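# Place the yellow sponge on the blue-block desk

## Task

Set the yellow sponge directly on the desk surface of whichever desk holds a blue foam block, not resting on any other object there. If no desk in the room carries such a block, put the sponge inside the tote near the door so that no part of it overhangs the tote's rim. Success also requires: every foam block stays in its original spot and orientation, nothing newly ends up on the floor, the cartons remain standing upright on their desks, and the robot has not toppled or been left leaning. The sponge must stay put on its own; anything only held in place by the robot at the end does not count.

## Robot and tools

Robot: a Hello Robot Stretch 4 with one arm. It has an omni-wheel base, a lift on a vertical mast, an arm that telescopes forward, a three-joint wrist and a two-finger gripper. It stands about 1.6 m tall; the base rim lies within 0.23 m of the base origin. Cameras: head_camera, head_left_camera, head_right_camera, wrist_camera.

Frames: the base frame sits on the floor below the base centre, x forward, y left, z up. hand_pose is reported in it: the midpoint between the fingers, 0.015 m back from the fingertips; with all wrist joints at zero its axes equal the base axes. Its printed position may be slightly wrong. The odometry frame is the base frame at scene start; base_odometry counts wheel rotation only, so slip shows up as travel. Heading runs -3.142 to 3.142, positive to the left.

execute_actions: argument "actions" is a list holding one action or nothing (empty list only returns state and images). Optional "cameras": list of camera names, or ["all"]/null/omitted for all, [] for none. An action may contain "base", "joints" or both, plus optional "pace" and "contact_limits"; alternatively it contains only "end_of_arm": "enable_torque", which re-powers any wrist or gripper motor that shut off, holding it in place. Motions in one action start at the same moment.
- base: exactly one key, each a relative offset from where the base last reported itself. translate_m: straight drive in metres, forward positive, -2 to 2. strafe_m: sideways metres, left positive, -2 to 2. rotate_rad: turn in place in radians, counter-clockwise (left) positive, -3.2 to 3.2.
- joints: absolute targets keyed by name. lift_m 0 to 1.2 m; arm_m 0 to 0.55 m extension; wrist_yaw_rad -1.134 to 4.276 (0 points forward, positive left, 3.14 stowed back, above 3.4 the arm may block it); wrist_pitch_rad -1.117 to 4.259 (0 level, 1.57 pointing down); wrist_roll_rad -1.117 to 4.259 (0 means fingers level, positive turns clockwise viewed from behind); gripper_m 0 to 0.08, finger gap in metres. Tolerances for "done": lift and arm ±0.004, yaw and roll ±0.02, pitch ±0.05, gripper ±0.002. Joint targets outside range are clipped and flagged; other bad values or unknown keys reject the whole call.
- pace: "slow", "default", "fast", "max". Base top speeds 0.1/0.3/0.4/0.6 m/s and 1/2/3/4 rad/s respectively, reduced when the lift is above 0.2 (down to 0.3 m/s and 1 rad/s at 1.2).
- contact_limits: only {"arm_m": value}, 0 (gentlest) to 0.75 (firmest), default 0.5; the arm halts when it pushes harder.
Any action lasts at most 15 s. Anything omitted from an action may keep driving toward its previous target without status showing it. If a result reports a stop, later execute_actions, wait and finished_scene calls in that same reply are skipped. Example action: {"base": {"translate_m": 0.3}, "joints": {"gripper_m": 0.05}, "pace": "fast"}. To unfold at scene start, send lift_m 0.4 with wrist_yaw_rad 0 together.

wait: {"seconds": 0 to 10}; commands nothing, then returns state and images.
zoom_image: {"camera": name, "region": [x0, y0, x1, y1]} in pixels of that camera's latest full image, origin top-left, at most 504 by 504.
finished_scene: {"scene": current scene number}; irreversible, reports success and gives the next task. Replying with no tool call ends everything. When resuming from a summary, first send an empty actions list to learn the scene and task.

Image sizes: head_camera 420x560 pinhole; head_left_camera and head_right_camera 420x672 fisheye; wrist_camera 616x392 pinhole.

Result lines: lidar_m has 12 distances in metres from the base origin, 30-degree sectors, first straight ahead then counter-clockwise (4th left, 7th behind, 10th right); "-" is nothing seen or closer than 0.25 m. It senses from about 0.15 m up, so tabletops register; it may miss glass, thin legs and much behind. wrist_depth_mm is a 7x7 grid of median depths, 100 to 2000 mm, read from top left; the robot's own parts appear. turned_by_wheels vs turned_by_imu: a gap above roughly 0.1 rad suggests a bump or slip, and heading error equals the difference. base_tilt in degrees (forward, right positive) with a fixed bias up to about 1.5. motor_effort is percent of maximum, positive toward larger joint values, bracket is the peak; wheel motors positive means turning right. base_status/joint_status: "done", "off_target" (stopped short, may still push), "contact_stop_at_<key>" (hit something; that part goes slack), "limit_stop_at_<name>", "time_out", "torque_fault". on_its_own lists unrequested behaviour; "held at" is the held target.

Gripping: command a gap smaller than the object; once fingers touch, the gripper aims only slightly past contact. A held object keeps the reading above the command and gripper effort off zero; "off_target" after closing means something is between the fingers, though thin or light grips can read "done". Effort staying over about 50 from zero shuts the gripper motor off and may drop the object; a level gripper with over about 2.7 kg, or pressing the gripper into things, faults the wrist. Recover with enable_torque.

Avoid: tilt above 6 degrees (limit_stop_at_tilt freezes lift, arm and wheels), driving or turning with over 1 kg held and arm_m above 0.2, strong sustained pushes or pulls especially with the lift high, self-collision when pitch is below -0.2 with large roll, drops, slams and knocking objects to the floor. Loose objects may be nudged occasionally. Faster robot motion is rewarded.

Each tool is called after ">>>" as name(argument=value, ...), one argument or row to a line, values as JSON.

## Session

>>> execute_actions(
  actions=[],
)

Scene clock: 0.00 s.
base_odometry: x=+0.000 y=+0.000 heading=+0.000 (m, m, rad; odometry frame)
turned_by_wheels: +0.000 (rad since the last result)
turned_by_imu: +0.000 (rad since the last result)
base_tilt: forward=+0.0 right=-0.2 (deg)
lidar_m: 1.49 1.91 1.88 1.83 1.14 0.83 0.80 0.87 1.31 1.27 1.37 2.16
base_status: not commanded
joint_positions: lift_m=+0.275 arm_m=+0.002 wrist_yaw_rad=+3.185 wrist_pitch_rad=+0.019 wrist_roll_rad=+0.003 gripper_m=+0.040
joint_status: not commanded
motor_effort: lift_m=+19 arm_m=-1 wrist_yaw_rad=-1 wrist_pitch_rad=-10 wrist_roll_rad=+1 gripper_m=+0 wheel_0=+0 wheel_1=-1 wheel_2=+0 (%)
hand_pose: x=-0.0432 y=+0.0782 z=+0.4495 quat_wxyz=(-0.021, -0.009, +0.002, +1.000) (m; base frame)
wrist_depth_mm: - 136 180 1008 1060 1060 1576 / - 108 136 1255 1182 1138 1078 / - 112 135 1708 1708 1661 1618 / 135 135 177 1708 1618 1618 1661 / 212 1661 1708 1661 1661 1618 1618 / 1308 1618 1281 1618 1618 1499 1576 / 991 - 591 1138 105 1281 1160
pictures: head_camera, head_left_camera, head_right_camera, wrist_camera
Images, in order (width x height): head_camera 420x560, head_left_camera 420x672, head_right_camera 420x672, wrist_camera 616x392.

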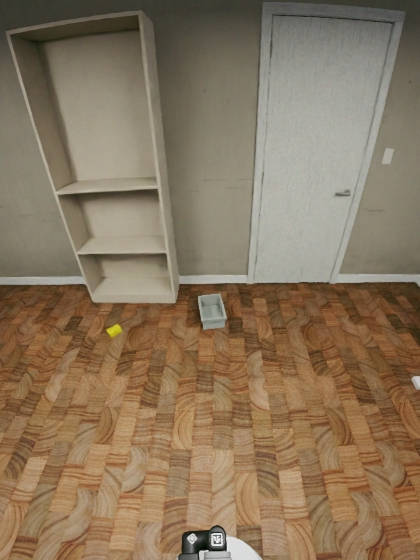

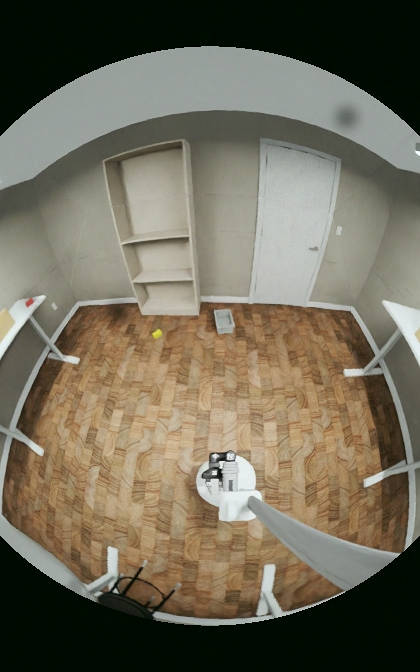

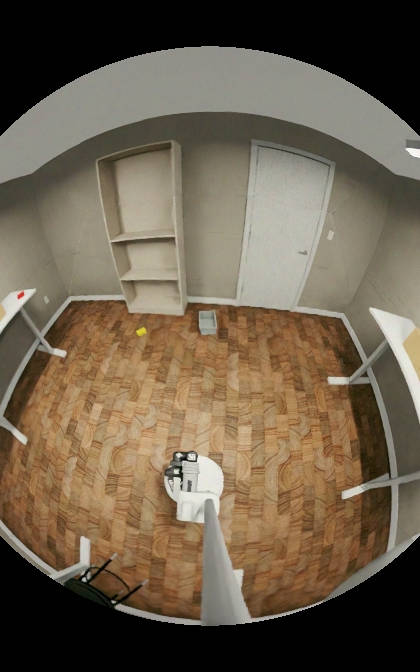

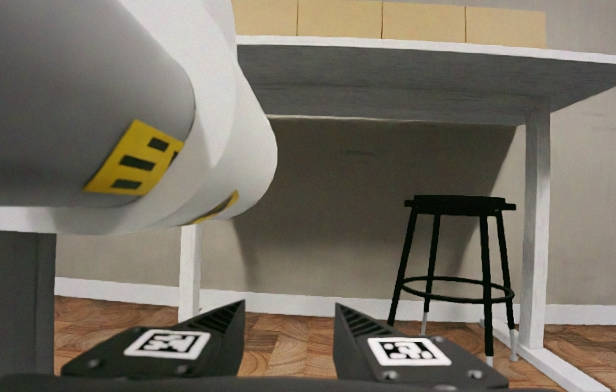

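Look around.

>>> execute_actions(
  actions=[
    {"base":{"rotate_rad":1.57},"joints":{"lift_m":0.4,"wrist_yaw_rad":0}},
  ],
  cameras=["head_camera","head_left_camera"],
)

>>> execute_actions(
  actions=[
    {"base":{"rotate_rad":1.57}},
  ],
  cameras=["head_camera","head_left_camera"],
)

>>> execute_actions(
  actions=[
    {"base":{"rotate_rad":1.57}},
  ],
  cameras=["head_camera","head_left_camera"],
)

Scene clock: 8.33 s.
base_odometry: x=+0.000 y=+0.000 heading=+1.569 (m, m, rad; odometry frame)
turned_by_wheels: +1.569 (rad since the last result)
turned_by_imu: +1.599 (rad since the last result)
base_tilt: forward=+0.1 right=-0.1 (deg)
lidar_m: 1.83 1.16 0.85 0.80 0.85 1.30 1.28 1.36 2.16 1.51 1.92 1.89
base_status: done
joint_positions: lift_m=+0.400 arm_m=+0.002 wrist_yaw_rad=+0.000 wrist_pitch_rad=+0.019 wrist_roll_rad=+0.003 gripper_m=+0.040
joint_status: all done
motor_effort: lift_m=+24(25) arm_m=-1(1) wrist_yaw_rad=-1(8) wrist_pitch_rad=-9(10) wrist_roll_rad=+2(0) gripper_m=+0(2) wheel_0=-2(6) wheel_1=-4(11) wheel_2=-2(13) (%)
hand_pose: x=+0.3857 y=-0.0873 z=+0.5738 quat_wxyz=(+1.000, +0.002, +0.009, +0.000) (m; base frame)
wrist_depth_mm: - - - - - - - / - - - - - - - / - - - 1921 1708 1921 - / - - - - - - - / - - - - - - - / 1921 - 1921 - - - - / 1336 - 707 1397 105 1537 1464
pictures: head_camera, head_left_camera
Images, in order (width x height): head_camera 420x560, head_left_camera 420x672.

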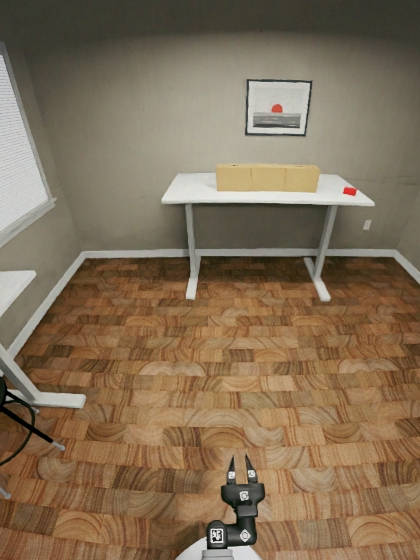

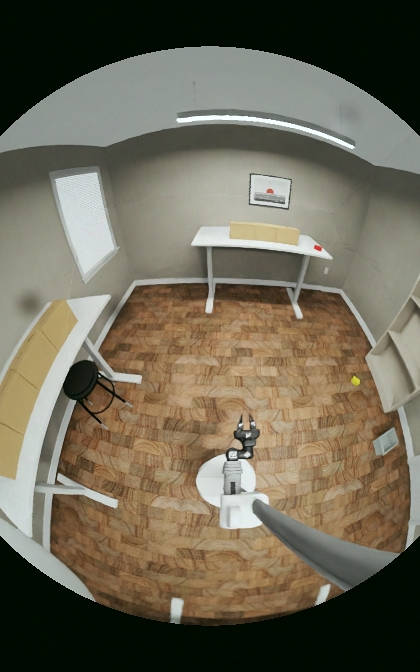

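Scene clock: 10.40 s.
base_odometry: x=+0.000 y=+0.000 heading=+3.139 (m, m, rad; odometry frame)
turned_by_wheels: +1.569 (rad since the last result)
turned_by_imu: +1.598 (rad since the last result)
base_tilt: forward=+0.1 right=-0.2 (deg)
lidar_m: 0.80 0.86 1.31 1.28 1.40 2.14 1.59 1.90 1.87 1.83 1.14 0.84
base_status: done
joint_positions: lift_m=+0.400 arm_m=+0.002 wrist_yaw_rad=+0.000 wrist_pitch_rad=+0.019 wrist_roll_rad=+0.003 gripper_m=+0.040
joint_status: not commanded
motor_effort: lift_m=+22(24) arm_m=-1(1) wrist_yaw_rad=-2(2) wrist_pitch_rad=-11(10) wrist_roll_rad=-2(1) gripper_m=+0(1) wheel_0=-2(7) wheel_1=-4(8) wheel_2=-3(9) (%)
hand_pose: x=+0.3857 y=-0.0874 z=+0.5739 quat_wxyz=(+1.000, +0.002, +0.009, +0.000) (m; base frame)
wrist_depth_mm: 627 634 627 621 627 621 683 / 1397 904 904 891 866 820 788 / 1397 1366 1366 1366 1336 1366 1008 / 1366 1366 1366 1366 1397 1366 1366 / 1366 1366 1366 1366 1336 854 931 / 1397 1397 1366 1366 1366 1336 917 / 1336 - 707 1336 105 1308 904
pictures: head_camera, head_left_camera
Images, in order (width x height): head_camera 420x560, head_left_camera 420x672.

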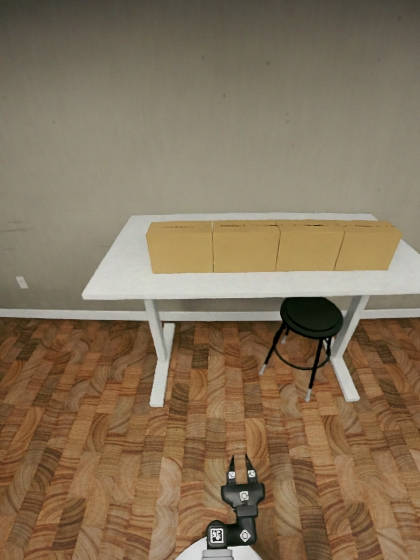

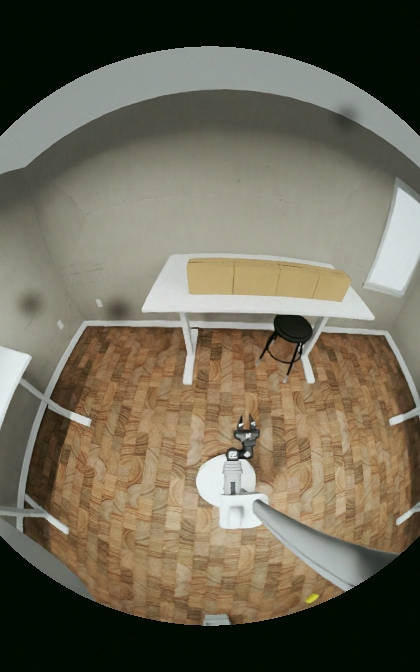

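Scene clock: 12.47 s.
base_odometry: x=+0.000 y=+0.000 heading=-1.575 (m, m, rad; odometry frame)
turned_by_wheels: +1.569 (rad since the last result)
turned_by_imu: +1.598 (rad since the last result)
base_tilt: forward=+0.0 right=-0.2 (deg)
lidar_m: 1.27 1.37 2.15 1.50 1.92 1.88 2.22 1.17 0.85 0.79 0.86 1.29
base_status: done
joint_positions: lift_m=+0.400 arm_m=+0.002 wrist_yaw_rad=+0.000 wrist_pitch_rad=+0.019 wrist_roll_rad=+0.003 gripper_m=+0.040
joint_status: not commanded
motor_effort: lift_m=+22(23) arm_m=-1(1) wrist_yaw_rad=-2(3) wrist_pitch_rad=-8(10) wrist_roll_rad=+1(2) gripper_m=+3(1) wheel_0=-2(9) wheel_1=-3(10) wheel_2=-2(7) (%)
hand_pose: x=+0.3857 y=-0.0874 z=+0.5740 quat_wxyz=(+1.000, +0.002, +0.009, +0.000) (m; base frame)
wrist_depth_mm: 1863 1863 1863 1921 1863 1863 1863 / 1863 1229 1205 1205 1863 1863 1808 / 1863 1863 1756 1430 1808 1863 1808 / 1863 1808 1808 1808 1808 1808 1808 / 1863 1863 1863 1808 1808 1808 1808 / 1537 1863 1808 1863 1756 1863 1808 / 1336 - 707 1397 105 1537 1430
pictures: head_camera, head_left_camera
Images, in order (width x height): head_camera 420x560, head_left_camera 420x672.

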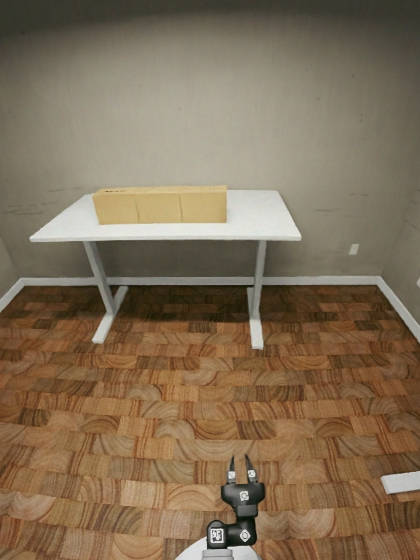

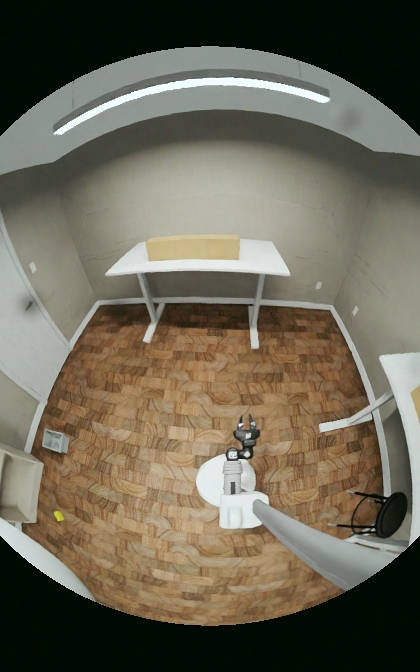

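>>> execute_actions(
  actions=[
    {"base":{"rotate_rad":1.97},"joints":{"wrist_pitch_rad":1.57,"gripper_m":0.08}},
  ],
  cameras=[],
)

>>> execute_actions(
  actions=[
    {"base":{"translate_m":1.1},"joints":{"arm_m":0.2}},
  ],
  cameras=["head_camera","wrist_camera"],
)

Scene clock: 26.20 s.
base_odometry: x=+0.000 y=+0.000 heading=+0.394 (m, m, rad; odometry frame)
turned_by_wheels: +1.969 (rad since the last result)
turned_by_imu: +2.006 (rad since the last result)
base_tilt: forward=+0.0 right=-0.2 (deg)
lidar_m: 1.87 1.92 1.83 1.90 0.87 0.79 0.82 2.15 1.28 1.31 2.23 1.50
base_status: done
joint_positions: lift_m=+0.400 arm_m=+0.002 wrist_yaw_rad=+0.000 wrist_pitch_rad=+1.570 wrist_roll_rad=+0.003 gripper_m=+0.080
joint_status: all done
motor_effort: lift_m=+22(22) arm_m=-2(1) wrist_yaw_rad=-5(2) wrist_pitch_rad=+0(7) wrist_roll_rad=+0(0) gripper_m=+2(2) wheel_0=-3(10) wheel_1=-5(11) wheel_2=-3(13) (%)
hand_pose: x=+0.1732 y=-0.0874 z=+0.3653 quat_wxyz=(+0.707, +0.001, +0.707, -0.001) (m; base frame)
wrist_depth_mm: 508 512 517 521 525 535 535 / 508 508 512 521 525 530 535 / 504 504 512 512 521 525 535 / 500 504 508 512 517 525 525 / 500 306 300 508 512 517 525 / 294 293 294 298 512 517 521 / - - 293 296 135 - -
pictures: none
No camera images: the call's "cameras" was empty. Leave "cameras" out to get every camera's image.

Scene clock: 31.37 s.
base_odometry: x=+1.016 y=+0.423 heading=+0.395 (m, m, rad; odometry frame)
turned_by_wheels: +0.000 (rad since the last result)
turned_by_imu: -0.005 (rad since the last result)
base_tilt: forward=+0.1 right=-0.1 (deg)
lidar_m: 0.84 1.08 1.32 1.36 1.85 1.79 2.31 1.87 1.77 1.73 0.59 0.81
base_status: done
joint_positions: lift_m=+0.400 arm_m=+0.199 wrist_yaw_rad=+0.000 wrist_pitch_rad=+1.570 wrist_roll_rad=+0.003 gripper_m=+0.080
joint_status: all done
motor_effort: lift_m=+21(22) arm_m=+4(7) wrist_yaw_rad=-3(1) wrist_pitch_rad=-2(4) wrist_roll_rad=+2(1) gripper_m=+0(1) wheel_0=+2(5) wheel_1=+4(10) wheel_2=+0(11) (%)
hand_pose: x=+0.3704 y=-0.0874 z=+0.3653 quat_wxyz=(+0.707, +0.001, +0.707, -0.001) (m; base frame)
wrist_depth_mm: 508 512 517 521 525 530 539 / 504 466 512 517 525 530 530 / 504 508 512 512 517 525 530 / 496 500 504 512 517 521 525 / 496 496 504 508 512 517 521 / 492 496 500 504 508 517 517 / - - 500 504 135 - -
pictures: head_camera, wrist_camera
Images, in order (width x height): head_camera 420x560, wrist_camera 616x392.

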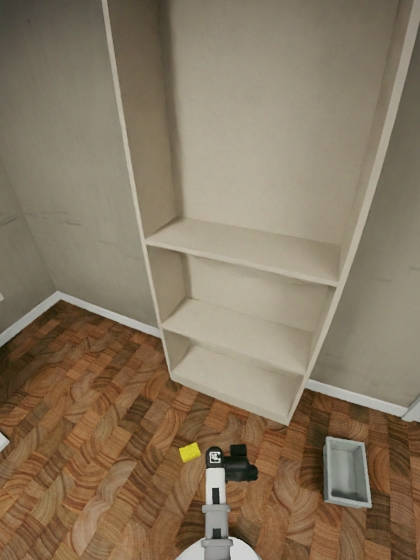

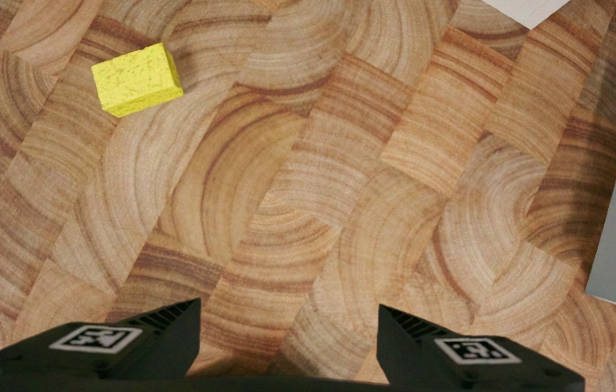

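>>> execute_actions(
  actions=[
    {"base":{"strafe_m":0.21},"joints":{"arm_m":0.4,"wrist_roll_rad":1.27,"lift_m":0.2}},
  ],
  cameras=["head_camera","wrist_camera"],
)

Scene clock: 39.63 s.
base_odometry: x=+0.935 y=+0.616 heading=+0.395 (m, m, rad; odometry frame)
turned_by_wheels: +0.000 (rad since the last result)
turned_by_imu: +0.002 (rad since the last result)
base_tilt: forward=+0.0 right=-0.2 (deg)
lidar_m: 0.94 1.60 1.12 1.19 1.59 1.71 2.31 2.10 1.97 1.86 0.79 0.90
base_status: done
joint_positions: lift_m=+0.200 arm_m=+0.399 wrist_yaw_rad=+0.000 wrist_pitch_rad=+1.570 wrist_roll_rad=+1.270 gripper_m=+0.080
joint_status: all done
motor_effort: lift_m=+15(19) arm_m=+4(4) wrist_yaw_rad=-3(1) wrist_pitch_rad=-2(0) wrist_roll_rad=+1(7) gripper_m=+1(2) wheel_0=+0(9) wheel_1=+4(12) wheel_2=+0(0) (%)
hand_pose: x=+0.5704 y=-0.0874 z=+0.1659 quat_wxyz=(+0.570, +0.419, +0.569, -0.419) (m; base frame)
wrist_depth_mm: 310 314 317 319 320 320 325 / 309 312 315 317 319 320 322 / 309 309 314 314 315 319 320 / 307 307 310 314 314 317 320 / 306 307 309 310 312 315 317 / 304 307 265 310 312 314 317 / - - 306 309 135 - -
pictures: head_camera, wrist_camera
Images, in order (width x height): head_camera 420x560, wrist_camera 616x392.

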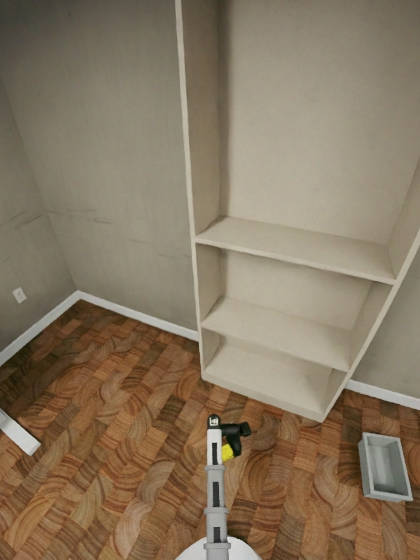

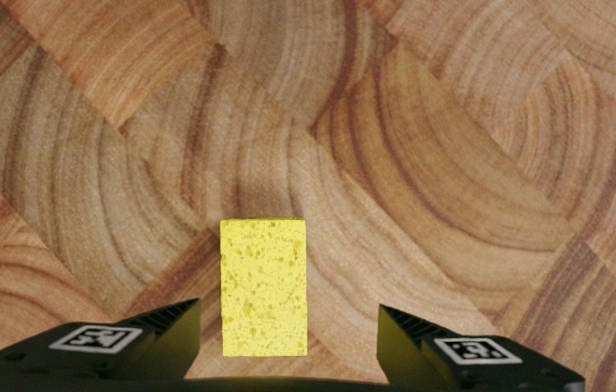

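>>> execute_actions(
  actions=[
    {"joints":{"arm_m":0.423,"lift_m":0.12}},
  ],
  cameras=["wrist_camera"],
)

>>> execute_actions(
  actions=[
    {"joints":{"lift_m":0.06}},
  ],
  cameras=["wrist_camera"],
)

>>> execute_actions(
  actions=[
    {"joints":{"gripper_m":0.04}},
  ],
  cameras=["wrist_camera"],
)

Scene clock: 49.73 s.
base_odometry: x=+0.935 y=+0.616 heading=+0.395 (m, m, rad; odometry frame)
turned_by_wheels: +0.000 (rad since the last result)
turned_by_imu: +0.001 (rad since the last result)
base_tilt: forward=+0.1 right=-0.2 (deg)
lidar_m: 0.92 1.59 1.13 1.17 1.57 1.73 2.30 2.10 1.96 1.87 0.79 0.91
base_status: not commanded
joint_positions: lift_m=+0.120 arm_m=+0.422 wrist_yaw_rad=+0.000 wrist_pitch_rad=+1.570 wrist_roll_rad=+1.270 gripper_m=+0.080
joint_status: all done
motor_effort: lift_m=+15(13) arm_m=+4(4) wrist_yaw_rad=-1(4) wrist_pitch_rad=-1(4) wrist_roll_rad=+1(1) gripper_m=+2(1) wheel_0=+0(0) wheel_1=+3(3) wheel_2=+0(0) (%)
hand_pose: x=+0.5933 y=-0.0874 z=+0.0859 quat_wxyz=(+0.570, +0.419, +0.569, -0.419) (m; base frame)
wrist_depth_mm: 232 234 236 236 238 240 242 / 232 232 234 236 237 238 240 / 230 231 233 235 236 237 239 / 229 230 232 234 236 236 238 / 228 229 231 189 234 236 236 / 226 229 187 187 233 236 236 / - - 186 186 135 - -
pictures: wrist_camera
Images, in order (width x height): wrist_camera 616x392.

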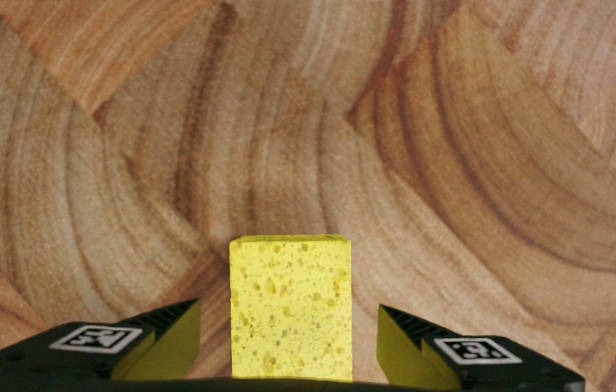

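Scene clock: 50.90 s.
base_odometry: x=+0.935 y=+0.616 heading=+0.395 (m, m, rad; odometry frame)
turned_by_wheels: +0.000 (rad since the last result)
turned_by_imu: +0.000 (rad since the last result)
base_tilt: forward=+0.0 right=-0.2 (deg)
lidar_m: 0.93 1.58 1.14 1.17 1.59 1.73 2.31 2.11 1.96 1.85 0.80 0.90
base_status: not commanded
joint_positions: lift_m=+0.060 arm_m=+0.422 wrist_yaw_rad=+0.000 wrist_pitch_rad=+1.570 wrist_roll_rad=+1.270 gripper_m=+0.080
joint_status: all done
motor_effort: lift_m=+14(16) arm_m=+4(4) wrist_yaw_rad=-1(3) wrist_pitch_rad=-1(3) wrist_roll_rad=+1(2) gripper_m=+1(2) wheel_0=+0(0) wheel_1=+3(3) wheel_2=+0(0) (%)
hand_pose: x=+0.5933 y=-0.0874 z=+0.0259 quat_wxyz=(+0.570, +0.419, +0.569, -0.419) (m; base frame)
wrist_depth_mm: 173 174 175 176 177 179 - / 173 173 175 176 177 178 179 / 171 172 174 175 176 177 178 / 171 172 173 174 175 176 177 / 170 171 172 143 175 176 176 / 169 170 128 128 154 175 176 / - - 127 127 128 - -
pictures: wrist_camera
Images, in order (width x height): wrist_camera 616x392.

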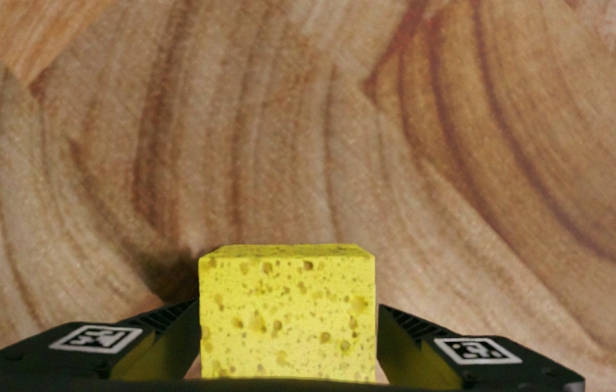

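Scene clock: 51.90 s.
base_odometry: x=+0.935 y=+0.616 heading=+0.395 (m, m, rad; odometry frame)
turned_by_wheels: +0.000 (rad since the last result)
turned_by_imu: +0.000 (rad since the last result)
base_tilt: forward=+0.1 right=-0.2 (deg)
lidar_m: 0.92 1.59 1.14 1.16 1.57 1.71 2.29 2.11 1.96 1.88 0.79 0.91
base_status: not commanded
joint_positions: lift_m=+0.060 arm_m=+0.422 wrist_yaw_rad=+0.000 wrist_pitch_rad=+1.570 wrist_roll_rad=+1.270 gripper_m=+0.060
joint_status: gripper_m off_target (ended at +0.060, target +0.040)
on_its_own: gripper_m is held at +0.054, not at your +0.040, by its contact guard: the fingers met something
motor_effort: lift_m=+15(14) arm_m=+4(4) wrist_yaw_rad=-1(1) wrist_pitch_rad=-3(1) wrist_roll_rad=+1(3) gripper_m=-40(38) wheel_0=+0(0) wheel_1=+3(3) wheel_2=+0(0) (%)
hand_pose: x=+0.5933 y=-0.0874 z=+0.0259 quat_wxyz=(+0.570, +0.419, +0.569, -0.419) (m; base frame)
wrist_depth_mm: 173 174 175 176 177 179 - / 172 173 174 176 177 178 179 / 172 172 174 175 176 177 178 / 170 171 173 174 175 177 177 / 170 171 172 143 175 176 177 / 169 170 127 128 174 175 176 / - - 126 128 116 174 -
pictures: wrist_camera
Images, in order (width x height): wrist_camera 616x392.

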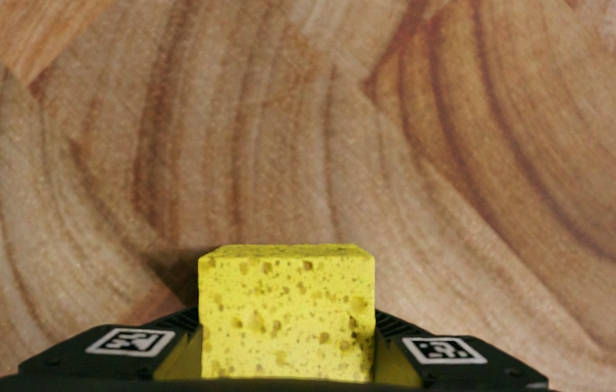

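>>> execute_actions(
  actions=[
    {"joints":{"lift_m":1.2,"arm_m":0.05,"wrist_roll_rad":0,"wrist_pitch_rad":1.1}},
  ],
  cameras=[],
)

>>> execute_actions(
  actions=[
    {"base":{"rotate_rad":1.03}},
  ],
  cameras=[],
)

>>> execute_actions(
  actions=[
    {"base":{"strafe_m":0.45}},
  ],
  cameras=[],
)

>>> execute_actions(
  actions=[
    {"base":{"translate_m":0.72},"joints":{"arm_m":0.5}},
  ],
  cameras=["head_camera","wrist_camera"],
)

Scene clock: 65.63 s.
base_odometry: x=+0.935 y=+0.616 heading=+0.395 (m, m, rad; odometry frame)
turned_by_wheels: +0.000 (rad since the last result)
turned_by_imu: +0.002 (rad since the last result)
base_tilt: forward=+0.1 right=-0.2 (deg)
lidar_m: 0.94 1.60 1.13 1.17 1.58 1.72 2.56 2.10 1.97 1.86 0.79 0.91
base_status: not commanded
joint_positions: lift_m=+1.199 arm_m=+0.051 wrist_yaw_rad=+0.000 wrist_pitch_rad=+1.102 wrist_roll_rad=+0.000 gripper_m=+0.060
joint_status: all done
on_its_own: gripper_m is held at +0.054, not at your +0.040, by its contact guard: the fingers met something
motor_effort: lift_m=+24(24) arm_m=-4(5) wrist_yaw_rad=-2(4) wrist_pitch_rad=-6(8) wrist_roll_rad=+0(3) gripper_m=-36(39) wheel_0=+0(0) wheel_1=+3(3) wheel_2=+0(0) (%)
hand_pose: x=+0.3177 y=-0.0874 z=+1.1880 quat_wxyz=(+0.852, +0.000, +0.523, +0.000) (m; base frame)
wrist_depth_mm: 1756 1576 1308 1060 976 854 768 / 1756 1756 1576 1078 1078 946 842 / 1576 1576 1618 1464 1025 1008 788 / 1464 1464 1499 1430 1397 946 1138 / 1336 1366 1397 143 1366 1397 1366 / 1229 1255 127 128 1308 1308 1308 / - - 127 128 116 1160 1229
pictures: none
No camera images: the call's "cameras" was empty. Leave "cameras" out to get every camera's image.

Scene clock: 67.93 s.
base_odometry: x=+0.935 y=+0.616 heading=+1.424 (m, m, rad; odometry frame)
turned_by_wheels: +1.029 (rad since the last result)
turned_by_imu: +1.048 (rad since the last result)
base_tilt: forward=+0.1 right=-0.2 (deg)
lidar_m: 1.13 1.18 1.56 1.73 1.76 2.18 2.80 1.90 0.82 0.91 0.94 1.58
base_status: done
joint_positions: lift_m=+1.200 arm_m=+0.051 wrist_yaw_rad=+0.000 wrist_pitch_rad=+1.102 wrist_roll_rad=+0.000 gripper_m=+0.060
joint_status: not commanded
on_its_own: gripper_m is held at +0.054, not at your +0.040, by its contact guard: the fingers met something
motor_effort: lift_m=+24(24) arm_m=-4(4) wrist_yaw_rad=-1(1) wrist_pitch_rad=-7(7) wrist_roll_rad=-1(3) gripper_m=-38(37) wheel_0=-1(5) wheel_1=-5(13) wheel_2=-4(9) (%)
hand_pose: x=+0.3178 y=-0.0874 z=+1.1880 quat_wxyz=(+0.852, +0.000, +0.523, +0.000) (m; base frame)
wrist_depth_mm: 1756 1808 1863 1921 1863 1808 1336 / 1708 1756 1808 1808 1808 1863 1366 / 1576 1576 1576 1618 1661 1661 1366 / 1464 1464 1499 1537 1537 1537 1397 / 1336 1366 1336 143 1397 1397 1366 / 1229 1255 127 128 1281 1336 1205 / - - 126 127 116 1182 1160
pictures: none
No camera images: the call's "cameras" was empty. Leave "cameras" out to get every camera's image.

Scene clock: 70.77 s.
base_odometry: x=+0.490 y=+0.682 heading=+1.424 (m, m, rad; odometry frame)
turned_by_wheels: +0.000 (rad since the last result)
turned_by_imu: +0.002 (rad since the last result)
base_tilt: forward=+0.0 right=-0.1 (deg)
lidar_m: 1.11 1.13 2.20 1.28 1.29 1.65 2.86 2.10 1.20 1.35 1.39 1.18
base_status: done
joint_positions: lift_m=+1.200 arm_m=+0.051 wrist_yaw_rad=+0.000 wrist_pitch_rad=+1.102 wrist_roll_rad=+0.000 gripper_m=+0.060
joint_status: not commanded
on_its_own: gripper_m is held at +0.054, not at your +0.040, by its contact guard: the fingers met something
motor_effort: lift_m=+22(23) arm_m=-4(4) wrist_yaw_rad=-4(0) wrist_pitch_rad=-6(5) wrist_roll_rad=+1(1) gripper_m=-38(37) wheel_0=+0(13) wheel_1=+4(12) wheel_2=+0(6) (%)
hand_pose: x=+0.3178 y=-0.0874 z=+1.1881 quat_wxyz=(+0.852, +0.000, +0.523, +0.000) (m; base frame)
wrist_depth_mm: 1661 1756 1808 1863 1808 1921 1863 / 1708 1756 1808 1863 1808 1863 1863 / 1576 1618 1618 1661 1661 1661 1756 / 1464 1464 1499 1537 1499 1537 1576 / 1366 1366 1336 143 1430 1430 1464 / 1255 1281 128 128 1336 1308 1336 / - - 127 128 115 1255 1255
pictures: none
No camera images: the call's "cameras" was empty. Leave "cameras" out to get every camera's image.

Scene clock: 74.63 s.
base_odometry: x=+0.595 y=+1.394 heading=+1.425 (m, m, rad; odometry frame)
turned_by_wheels: +0.000 (rad since the last result)
turned_by_imu: -0.003 (rad since the last result)
base_tilt: forward=+0.1 right=-0.2 (deg)
lidar_m: 0.37 0.41 0.52 2.10 1.45 1.78 3.71 1.74 1.41 1.32 0.63 0.43
base_status: done
joint_positions: lift_m=+1.200 arm_m=+0.499 wrist_yaw_rad=+0.000 wrist_pitch_rad=+1.101 wrist_roll_rad=+0.000 gripper_m=+0.060
joint_status: all done
on_its_own: gripper_m is held at +0.054, not at your +0.040, by its contact guard: the fingers met something
motor_effort: lift_m=+23(23) arm_m=+4(5) wrist_yaw_rad=-3(0) wrist_pitch_rad=-4(6) wrist_roll_rad=+1(0) gripper_m=-36(36) wheel_0=+1(6) wheel_1=+3(9) wheel_2=+1(13) (%)
hand_pose: x=+0.7664 y=-0.0874 z=+1.1881 quat_wxyz=(+0.852, +0.000, +0.523, +0.000) (m; base frame)
wrist_depth_mm: 521 539 554 559 574 580 580 / 521 525 535 544 554 569 661 / 473 477 480 488 500 508 525 / 433 439 445 452 455 462 473 / 399 404 402 143 421 424 427 / 368 375 128 128 384 394 394 / - - 126 127 116 370 375
pictures: head_camera, wrist_camera
Images, in order (width x height): head_camera 420x560, wrist_camera 616x392.

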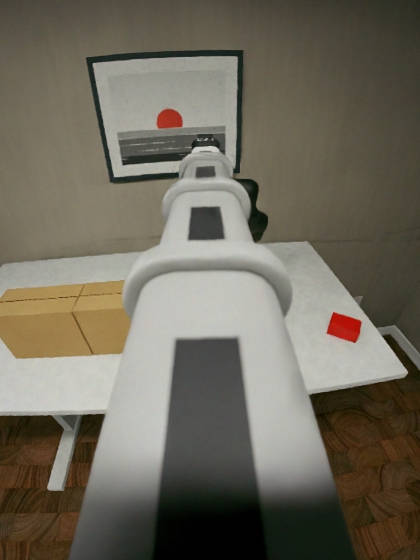

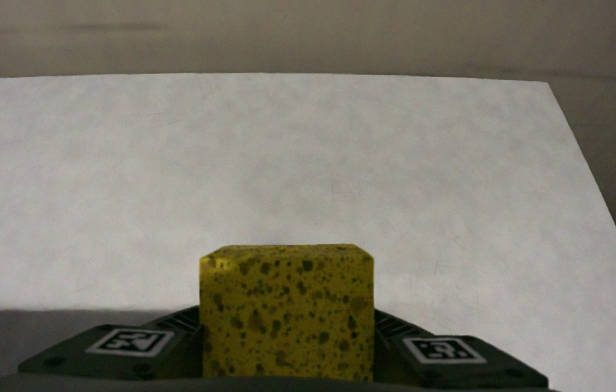

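Look sideways along behind the cartons.

>>> execute_actions(
  actions=[
    {"joints":{"arm_m":0.55,"wrist_yaw_rad":1.3,"wrist_pitch_rad":0.9}},
  ],
  cameras=["wrist_camera"],
)

Scene clock: 79.03 s.
base_odometry: x=+0.595 y=+1.394 heading=+1.425 (m, m, rad; odometry frame)
turned_by_wheels: +0.000 (rad since the last result)
turned_by_imu: +0.001 (rad since the last result)
base_tilt: forward=+0.1 right=-0.2 (deg)
lidar_m: 0.39 0.39 0.53 2.12 1.43 1.77 3.69 1.73 1.39 1.31 0.61 0.43
base_status: not commanded
joint_positions: lift_m=+1.200 arm_m=+0.549 wrist_yaw_rad=+1.300 wrist_pitch_rad=+0.902 wrist_roll_rad=+0.000 gripper_m=+0.060
joint_status: all done
on_its_own: gripper_m is held at +0.054, not at your +0.040, by its contact guard: the fingers met something
motor_effort: lift_m=+23(23) arm_m=+4(3) wrist_yaw_rad=-1(3) wrist_pitch_rad=-8(10) wrist_roll_rad=-1(2) gripper_m=-39(37) wheel_0=+1(1) wheel_1=+3(3) wheel_2=+1(1) (%)
hand_pose: x=+0.8397 y=+0.1036 z=+1.2109 quat_wxyz=(+0.717, -0.264, +0.347, +0.545) (m; base frame)
wrist_depth_mm: 1078 842 854 878 676 484 389 / 404 707 715 723 699 508 407 / 343 580 609 615 647 530 424 / 303 504 512 535 549 544 439 / 270 452 439 143 484 508 455 / 248 382 128 128 424 436 462 / - - 127 128 116 402 404
pictures: wrist_camera
Images, in order (width x height): wrist_camera 616x392.

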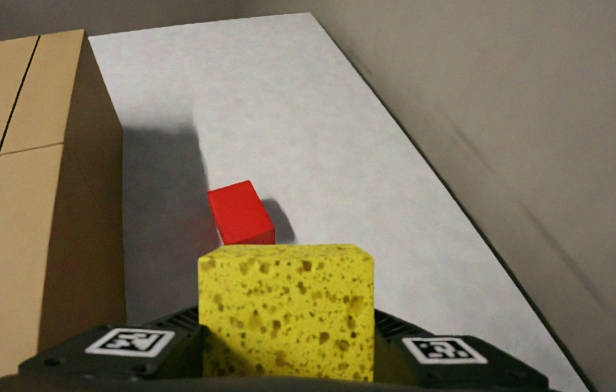

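Check directly below too.

>>> execute_actions(
  actions=[
    {"joints":{"wrist_pitch_rad":1.75}},
  ],
  cameras=["wrist_camera"],
)

Scene clock: 83.57 s.
base_odometry: x=+0.595 y=+1.394 heading=+1.425 (m, m, rad; odometry frame)
turned_by_wheels: +0.000 (rad since the last result)
turned_by_imu: +0.001 (rad since the last result)
base_tilt: forward=+0.1 right=-0.2 (deg)
lidar_m: 0.38 0.40 0.54 2.10 1.44 1.78 3.71 1.74 1.40 1.32 0.62 0.42
base_status: not commanded
joint_positions: lift_m=+1.200 arm_m=+0.549 wrist_yaw_rad=+1.300 wrist_pitch_rad=+1.749 wrist_roll_rad=+0.000 gripper_m=+0.060
joint_status: all done
on_its_own: gripper_m is held at +0.054, not at your +0.040, by its contact guard: the fingers met something
motor_effort: lift_m=+22(23) arm_m=+4(4) wrist_yaw_rad=-2(1) wrist_pitch_rad=+2(6) wrist_roll_rad=+0(1) gripper_m=-39(36) wheel_0=+1(1) wheel_1=+3(3) wheel_2=+1(1) (%)
hand_pose: x=+0.7943 y=-0.0598 z=+1.1685 quat_wxyz=(+0.511, -0.464, +0.611, +0.388) (m; base frame)
wrist_depth_mm: 195 310 332 336 338 338 342 / 185 286 340 342 342 345 347 / 174 258 345 349 349 353 355 / 174 236 351 355 359 359 364 / 176 217 300 143 364 368 373 / 181 184 128 128 370 375 377 / - - 127 128 116 382 389
pictures: wrist_camera
Images, in order (width x height): wrist_camera 616x392.

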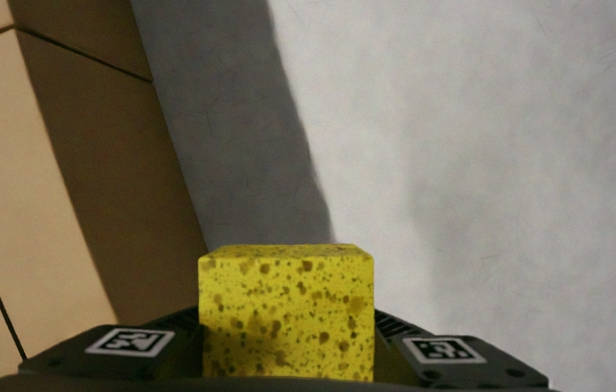

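>>> execute_actions(
  actions=[
    {"joints":{"wrist_pitch_rad":0.7}},
  ],
  cameras=[],
)

>>> execute_actions(
  actions=[
    {"base":{"translate_m":-0.6},"joints":{"arm_m":0.1}},
  ],
  cameras=[],
)

>>> execute_actions(
  actions=[
    {"base":{"rotate_rad":1.545}},
  ],
  cameras=["head_left_camera"],
)

Scene clock: 94.10 s.
base_odometry: x=+0.595 y=+1.394 heading=+1.425 (m, m, rad; odometry frame)
turned_by_wheels: +0.000 (rad since the last result)
turned_by_imu: +0.001 (rad since the last result)
base_tilt: forward=+0.0 right=-0.2 (deg)
lidar_m: 0.39 0.40 0.53 2.10 1.43 1.78 3.70 1.74 1.39 1.32 0.61 0.44
base_status: not commanded
joint_positions: lift_m=+1.200 arm_m=+0.549 wrist_yaw_rad=+1.300 wrist_pitch_rad=+0.703 wrist_roll_rad=+0.000 gripper_m=+0.060
joint_status: all done
on_its_own: gripper_m is held at +0.054, not at your +0.040, by its contact guard: the fingers met something
motor_effort: lift_m=+23(23) arm_m=+4(4) wrist_yaw_rad=-2(1) wrist_pitch_rad=-9(8) wrist_roll_rad=-2(3) gripper_m=-36(38) wheel_0=+1(1) wheel_1=+3(3) wheel_2=+1(1) (%)
hand_pose: x=+0.8478 y=+0.1329 z=+1.2403 quat_wxyz=(+0.747, -0.208, +0.274, +0.568) (m; base frame)
wrist_depth_mm: 1708 1808 1921 1025 654 469 366 / 1808 - - 1025 683 488 392 / 469 809 831 854 707 508 404 / 389 640 676 691 699 530 421 / 327 544 549 143 591 544 430 / 289 466 127 128 488 517 442 / - - 127 128 116 469 445
pictures: none
No camera images: the call's "cameras" was empty. Leave "cameras" out to get every camera's image.

Scene clock: 97.60 s.
base_odometry: x=+0.507 y=+0.801 heading=+1.424 (m, m, rad; odometry frame)
turned_by_wheels: +0.000 (rad since the last result)
turned_by_imu: +0.003 (rad since the last result)
base_tilt: forward=+0.1 right=-0.1 (deg)
lidar_m: 0.98 1.01 1.33 1.29 1.30 1.67 2.56 2.52 1.24 1.35 1.38 1.05
base_status: done
joint_positions: lift_m=+1.200 arm_m=+0.101 wrist_yaw_rad=+1.300 wrist_pitch_rad=+0.703 wrist_roll_rad=+0.000 gripper_m=+0.060
joint_status: all done
on_its_own: gripper_m is held at +0.054, not at your +0.040, by its contact guard: the fingers met something
motor_effort: lift_m=+23(23) arm_m=-4(4) wrist_yaw_rad=-1(1) wrist_pitch_rad=-8(7) wrist_roll_rad=-1(1) gripper_m=-39(38) wheel_0=-1(12) wheel_1=-5(11) wheel_2=+1(11) (%)
hand_pose: x=+0.3992 y=+0.1330 z=+1.2404 quat_wxyz=(+0.747, -0.208, +0.274, +0.568) (m; base frame)
wrist_depth_mm: 1499 1708 1921 - - 1661 1308 / 1205 1921 - - - 1661 1308 / 1808 - - - - 931 809 / - - - - - 1708 732 / 1756 1756 1708 143 1808 1708 1464 / 1499 1537 127 128 1464 1537 1537 / - - 127 128 115 1464 1430
pictures: none
No camera images: the call's "cameras" was empty. Leave "cameras" out to get every camera's image.

Scene clock: 100.43 s.
base_odometry: x=+0.507 y=+0.801 heading=+2.968 (m, m, rad; odometry frame)
turned_by_wheels: +1.544 (rad since the last result)
turned_by_imu: +1.572 (rad since the last result)
base_tilt: forward=+0.0 right=-0.2 (deg)
lidar_m: 1.29 1.32 1.65 2.11 2.16 1.29 1.35 1.39 1.07 0.99 1.02 1.31
base_status: done
joint_positions: lift_m=+1.200 arm_m=+0.101 wrist_yaw_rad=+1.300 wrist_pitch_rad=+0.703 wrist_roll_rad=+0.000 gripper_m=+0.060
joint_status: not commanded
on_its_own: gripper_m is held at +0.054, not at your +0.040, by its contact guard: the fingers met something
motor_effort: lift_m=+22(23) arm_m=-4(4) wrist_yaw_rad=-2(1) wrist_pitch_rad=-8(7) wrist_roll_rad=-3(1) gripper_m=-40(40) wheel_0=-2(5) wheel_1=-5(8) wheel_2=-4(6) (%)
hand_pose: x=+0.3992 y=+0.1330 z=+1.2404 quat_wxyz=(+0.747, -0.208, +0.274, +0.568) (m; base frame)
wrist_depth_mm: - - - - - 1281 1464 / - - - - - 1182 976 / - - - - - 1983 960 / - - - - - - 1708 / 1756 1808 1708 143 1863 1863 1336 / 1464 1499 127 128 1537 1618 1576 / - - 127 128 116 1464 1430
pictures: head_left_camera
Images, in order (width x height): head_left_camera 420x672.

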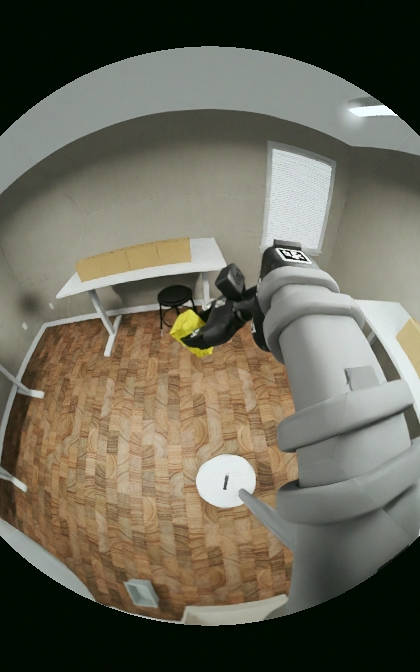

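>>> execute_actions(
  actions=[
    {"base":{"translate_m":0.9},"joints":{"arm_m":0.55,"wrist_yaw_rad":1.45}},
  ],
  cameras=["head_left_camera","wrist_camera"],
)

Scene clock: 109.13 s.
base_odometry: x=-0.380 y=+0.956 heading=+2.969 (m, m, rad; odometry frame)
turned_by_wheels: +0.000 (rad since the last result)
turned_by_imu: -0.003 (rad since the last result)
base_tilt: forward=+0.0 right=-0.2 (deg)
lidar_m: 0.40 0.41 0.51 1.05 2.24 2.10 2.21 1.45 0.98 0.91 1.72 1.28
base_status: done
joint_positions: lift_m=+1.200 arm_m=+0.549 wrist_yaw_rad=+1.450 wrist_pitch_rad=+0.703 wrist_roll_rad=+0.000 gripper_m=+0.060
joint_status: all done
on_its_own: gripper_m is held at +0.054, not at your +0.040, by its contact guard: the fingers met something
motor_effort: lift_m=+23(23) arm_m=+4(5) wrist_yaw_rad=-2(1) wrist_pitch_rad=-9(10) wrist_roll_rad=-2(0) gripper_m=-39(38) wheel_0=+1(6) wheel_1=+3(7) wheel_2=-2(13) (%)
hand_pose: x=+0.8266 y=+0.1506 z=+1.2404 quat_wxyz=(+0.703, -0.228, +0.258, +0.623) (m; base frame)
wrist_depth_mm: - 976 - 1397 759 512 404 / - 715 1098 1118 788 530 413 / 469 647 842 854 798 544 421 / 379 603 683 699 699 559 430 / 327 525 549 143 591 559 436 / 330 455 128 128 492 508 442 / - - 127 128 116 452 442
pictures: head_left_camera, wrist_camera
Images, in order (width x height): head_left_camera 420x672, wrist_camera 616x392.

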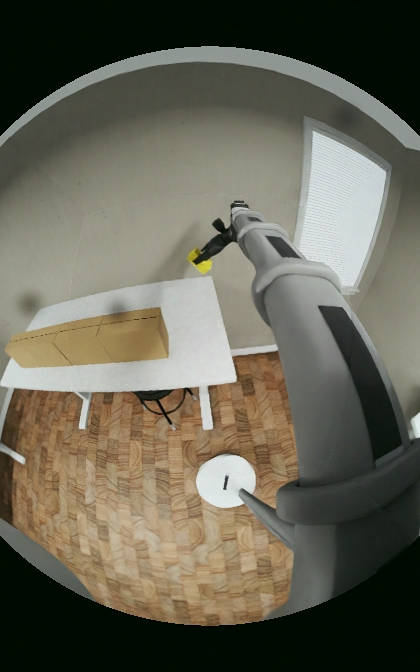

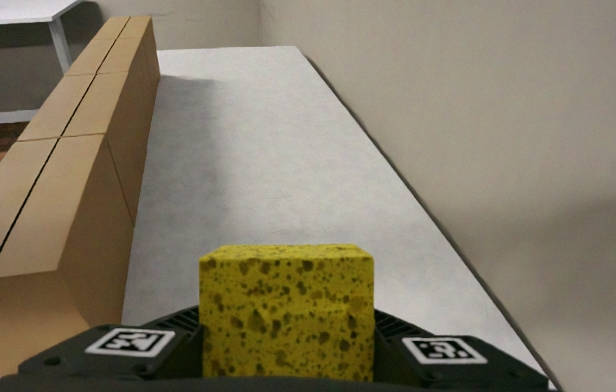

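>>> execute_actions(
  actions=[
    {"joints":{"wrist_pitch_rad":1.2}},
  ],
  cameras=["wrist_camera"],
)

>>> execute_actions(
  actions=[
    {"base":{"translate_m":-0.25},"joints":{"arm_m":0.0,"wrist_pitch_rad":0.7}},
  ],
  cameras=[],
)

>>> execute_actions(
  actions=[
    {"base":{"rotate_rad":1.545}},
  ],
  cameras=["head_left_camera"],
)

Scene clock: 116.37 s.
base_odometry: x=-0.380 y=+0.956 heading=+2.969 (m, m, rad; odometry frame)
turned_by_wheels: +0.000 (rad since the last result)
turned_by_imu: +0.001 (rad since the last result)
base_tilt: forward=+0.0 right=-0.2 (deg)
lidar_m: 0.41 0.42 0.51 1.09 2.23 2.09 2.22 1.45 0.97 0.91 1.71 1.28
base_status: not commanded
joint_positions: lift_m=+1.200 arm_m=+0.549 wrist_yaw_rad=+1.450 wrist_pitch_rad=+1.201 wrist_roll_rad=+0.000 gripper_m=+0.060
joint_status: all done
on_its_own: gripper_m is held at +0.054, not at your +0.040, by its contact guard: the fingers met something
motor_effort: lift_m=+23(22) arm_m=+4(4) wrist_yaw_rad=-1(2) wrist_pitch_rad=-5(6) wrist_roll_rad=+0(1) gripper_m=-38(39) wheel_0=+1(1) wheel_1=+3(3) wheel_2=-2(2) (%)
hand_pose: x=+0.8163 y=+0.0658 z=+1.1795 quat_wxyz=(+0.618, -0.375, +0.423, +0.547) (m; base frame)
wrist_depth_mm: 293 496 512 525 535 530 430 / 309 462 480 488 496 504 445 / 366 430 449 449 459 462 459 / 404 413 418 421 427 433 439 / 379 387 382 143 399 404 410 / 357 359 128 128 370 389 500 / - - 127 128 116 591 517
pictures: wrist_camera
Images, in order (width x height): wrist_camera 616x392.

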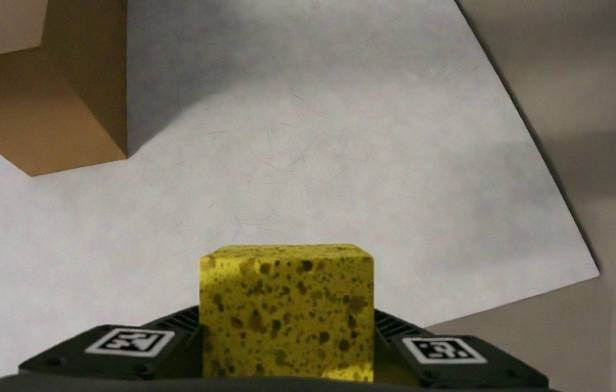

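Scene clock: 119.03 s.
base_odometry: x=-0.133 y=+0.912 heading=+2.968 (m, m, rad; odometry frame)
turned_by_wheels: +0.000 (rad since the last result)
turned_by_imu: +0.002 (rad since the last result)
base_tilt: forward=+0.0 right=-0.2 (deg)
lidar_m: 0.64 0.66 0.82 2.18 2.22 1.86 1.98 1.54 1.01 0.93 0.95 1.53
base_status: done
joint_positions: lift_m=+1.200 arm_m=+0.003 wrist_yaw_rad=+1.450 wrist_pitch_rad=+0.703 wrist_roll_rad=+0.000 gripper_m=+0.060
joint_status: all done
joint sent to its limit — the command would take arm_m past its lower limit, so that joint was sent only as far as its limit.
on_its_own: gripper_m is held at +0.054, not at your +0.040, by its contact guard: the fingers met something
motor_effort: lift_m=+23(23) arm_m=-4(4) wrist_yaw_rad=-2(0) wrist_pitch_rad=-8(9) wrist_roll_rad=+1(1) gripper_m=-36(41) wheel_0=+0(8) wheel_1=-4(10) wheel_2=+0(11) (%)
hand_pose: x=+0.2799 y=+0.1506 z=+1.2404 quat_wxyz=(+0.703, -0.228, +0.258, +0.623) (m; base frame)
wrist_depth_mm: - - - - 1499 1537 1182 / - - - - 1042 788 1182 / - - - - 931 723 591 / - - - - 1863 691 569 / 1708 1756 1756 143 1863 627 574 / 1499 1499 128 128 1576 946 517 / - - 127 128 115 866 462
pictures: none
No camera images: the call's "cameras" was empty. Leave "cameras" out to get every camera's image.

Scene clock: 121.87 s.
base_odometry: x=-0.133 y=+0.912 heading=-1.771 (m, m, rad; odometry frame)
turned_by_wheels: +1.544 (rad since the last result)
turned_by_imu: +1.572 (rad since the last result)
base_tilt: forward=+0.0 right=-0.2 (deg)
lidar_m: 2.18 2.22 1.86 1.93 2.02 1.01 0.93 0.98 1.54 0.66 0.66 0.81
base_status: done
joint_positions: lift_m=+1.200 arm_m=+0.003 wrist_yaw_rad=+1.450 wrist_pitch_rad=+0.703 wrist_roll_rad=+0.000 gripper_m=+0.060
joint_status: not commanded
on_its_own: gripper_m is held at +0.054, not at your +0.040, by its contact guard: the fingers met something
motor_effort: lift_m=+23(23) arm_m=-4(4) wrist_yaw_rad=-2(1) wrist_pitch_rad=-8(9) wrist_roll_rad=-1(1) gripper_m=-37(38) wheel_0=-4(10) wheel_1=-6(9) wheel_2=-3(11) (%)
hand_pose: x=+0.2799 y=+0.1506 z=+1.2404 quat_wxyz=(+0.703, -0.228, +0.258, +0.623) (m; base frame)
wrist_depth_mm: 1808 1863 - - - - - / - - - - - - - / - - - - - - - / - - - - - - - / 1756 1756 1708 143 1863 1863 1921 / 1464 1537 128 128 1537 1618 1661 / - - 127 128 116 1430 1430
pictures: head_left_camera
Images, in order (width x height): head_left_camera 420x672.

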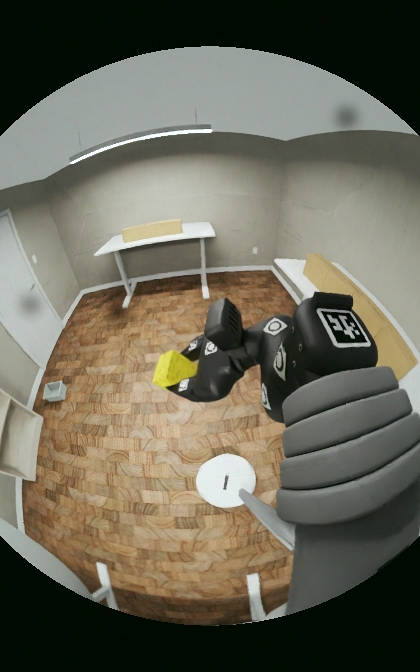

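>>> execute_actions(
  actions=[
    {"base":{"translate_m":1.78},"joints":{"arm_m":0.55}},
  ],
  cameras=["head_left_camera","wrist_camera"],
)

>>> execute_actions(
  actions=[
    {"joints":{"wrist_pitch_rad":1.1}},
  ],
  cameras=["wrist_camera"],
)

Scene clock: 132.97 s.
base_odometry: x=-0.487 y=-0.832 heading=-1.771 (m, m, rad; odometry frame)
turned_by_wheels: +0.000 (rad since the last result)
turned_by_imu: -0.007 (rad since the last result)
base_tilt: forward=+0.1 right=-0.2 (deg)
lidar_m: 0.40 0.42 0.52 1.14 2.24 2.85 3.76 0.66 0.48 0.80 1.16 1.37
base_status: done
joint_positions: lift_m=+1.200 arm_m=+0.549 wrist_yaw_rad=+1.450 wrist_pitch_rad=+0.703 wrist_roll_rad=+0.000 gripper_m=+0.060
joint_status: all done
on_its_own: gripper_m is held at +0.054, not at your +0.040, by its contact guard: the fingers met something
motor_effort: lift_m=+23(22) arm_m=+4(4) wrist_yaw_rad=-1(2) wrist_pitch_rad=-8(7) wrist_roll_rad=+0(1) gripper_m=-36(39) wheel_0=+1(7) wheel_1=+2(11) wheel_2=-1(14) (%)
hand_pose: x=+0.8266 y=+0.1506 z=+1.2404 quat_wxyz=(+0.703, -0.228, +0.258, +0.623) (m; base frame)
wrist_depth_mm: - - - 1397 820 569 449 / - 676 1098 1138 854 585 462 / 473 525 842 854 831 603 473 / 512 539 676 691 707 621 484 / 544 554 549 143 591 597 492 / 469 480 127 128 492 525 500 / - - 127 128 116 455 496
pictures: head_left_camera, wrist_camera
Images, in order (width x height): head_left_camera 420x672, wrist_camera 616x392.

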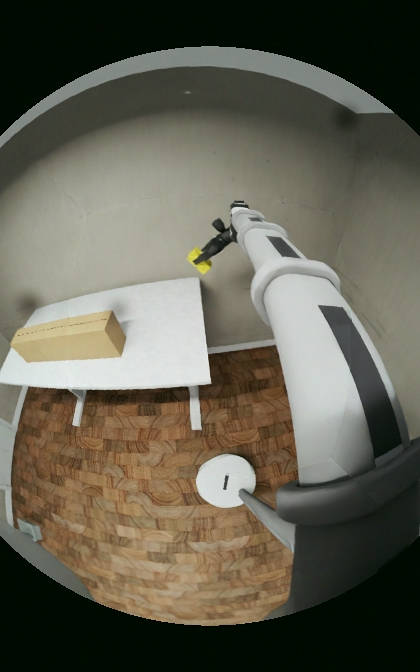

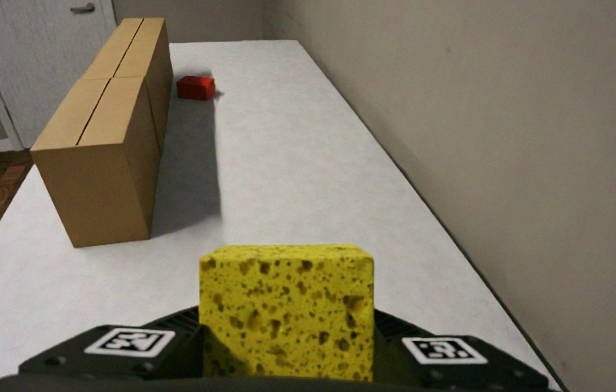

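Scene clock: 133.77 s.
base_odometry: x=-0.487 y=-0.832 heading=-1.771 (m, m, rad; odometry frame)
turned_by_wheels: +0.000 (rad since the last result)
turned_by_imu: +0.000 (rad since the last result)
base_tilt: forward=+0.0 right=-0.2 (deg)
lidar_m: 0.40 0.41 0.52 1.13 2.21 2.85 3.77 0.64 0.49 0.80 1.17 1.36
base_status: not commanded
joint_positions: lift_m=+1.200 arm_m=+0.549 wrist_yaw_rad=+1.450 wrist_pitch_rad=+1.101 wrist_roll_rad=+0.000 gripper_m=+0.060
joint_status: all done
on_its_own: gripper_m is held at +0.054, not at your +0.040, by its contact guard: the fingers met something
motor_effort: lift_m=+23(23) arm_m=+4(4) wrist_yaw_rad=-1(1) wrist_pitch_rad=-3(4) wrist_roll_rad=+0(1) gripper_m=-39(37) wheel_0=+1(1) wheel_1=+2(2) wheel_2=-1(2) (%)
hand_pose: x=+0.8186 y=+0.0850 z=+1.1881 quat_wxyz=(+0.638, -0.347, +0.392, +0.565) (m; base frame)
wrist_depth_mm: 455 496 591 603 621 597 473 / 517 521 539 549 554 574 488 / 477 480 484 496 500 517 508 / 433 439 445 452 459 466 508 / 399 404 404 143 421 436 517 / 370 375 127 128 402 759 564 / - - 127 128 116 654 574
pictures: wrist_camera
Images, in order (width x height): wrist_camera 616x392.

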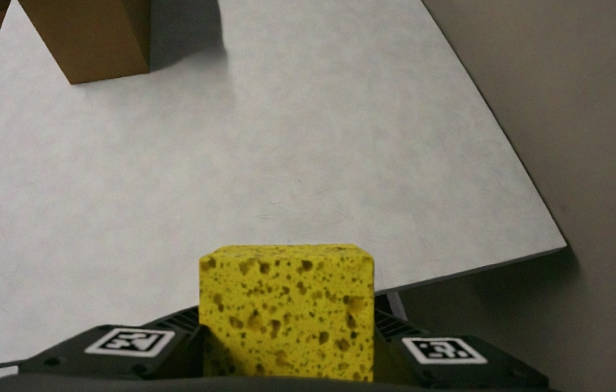

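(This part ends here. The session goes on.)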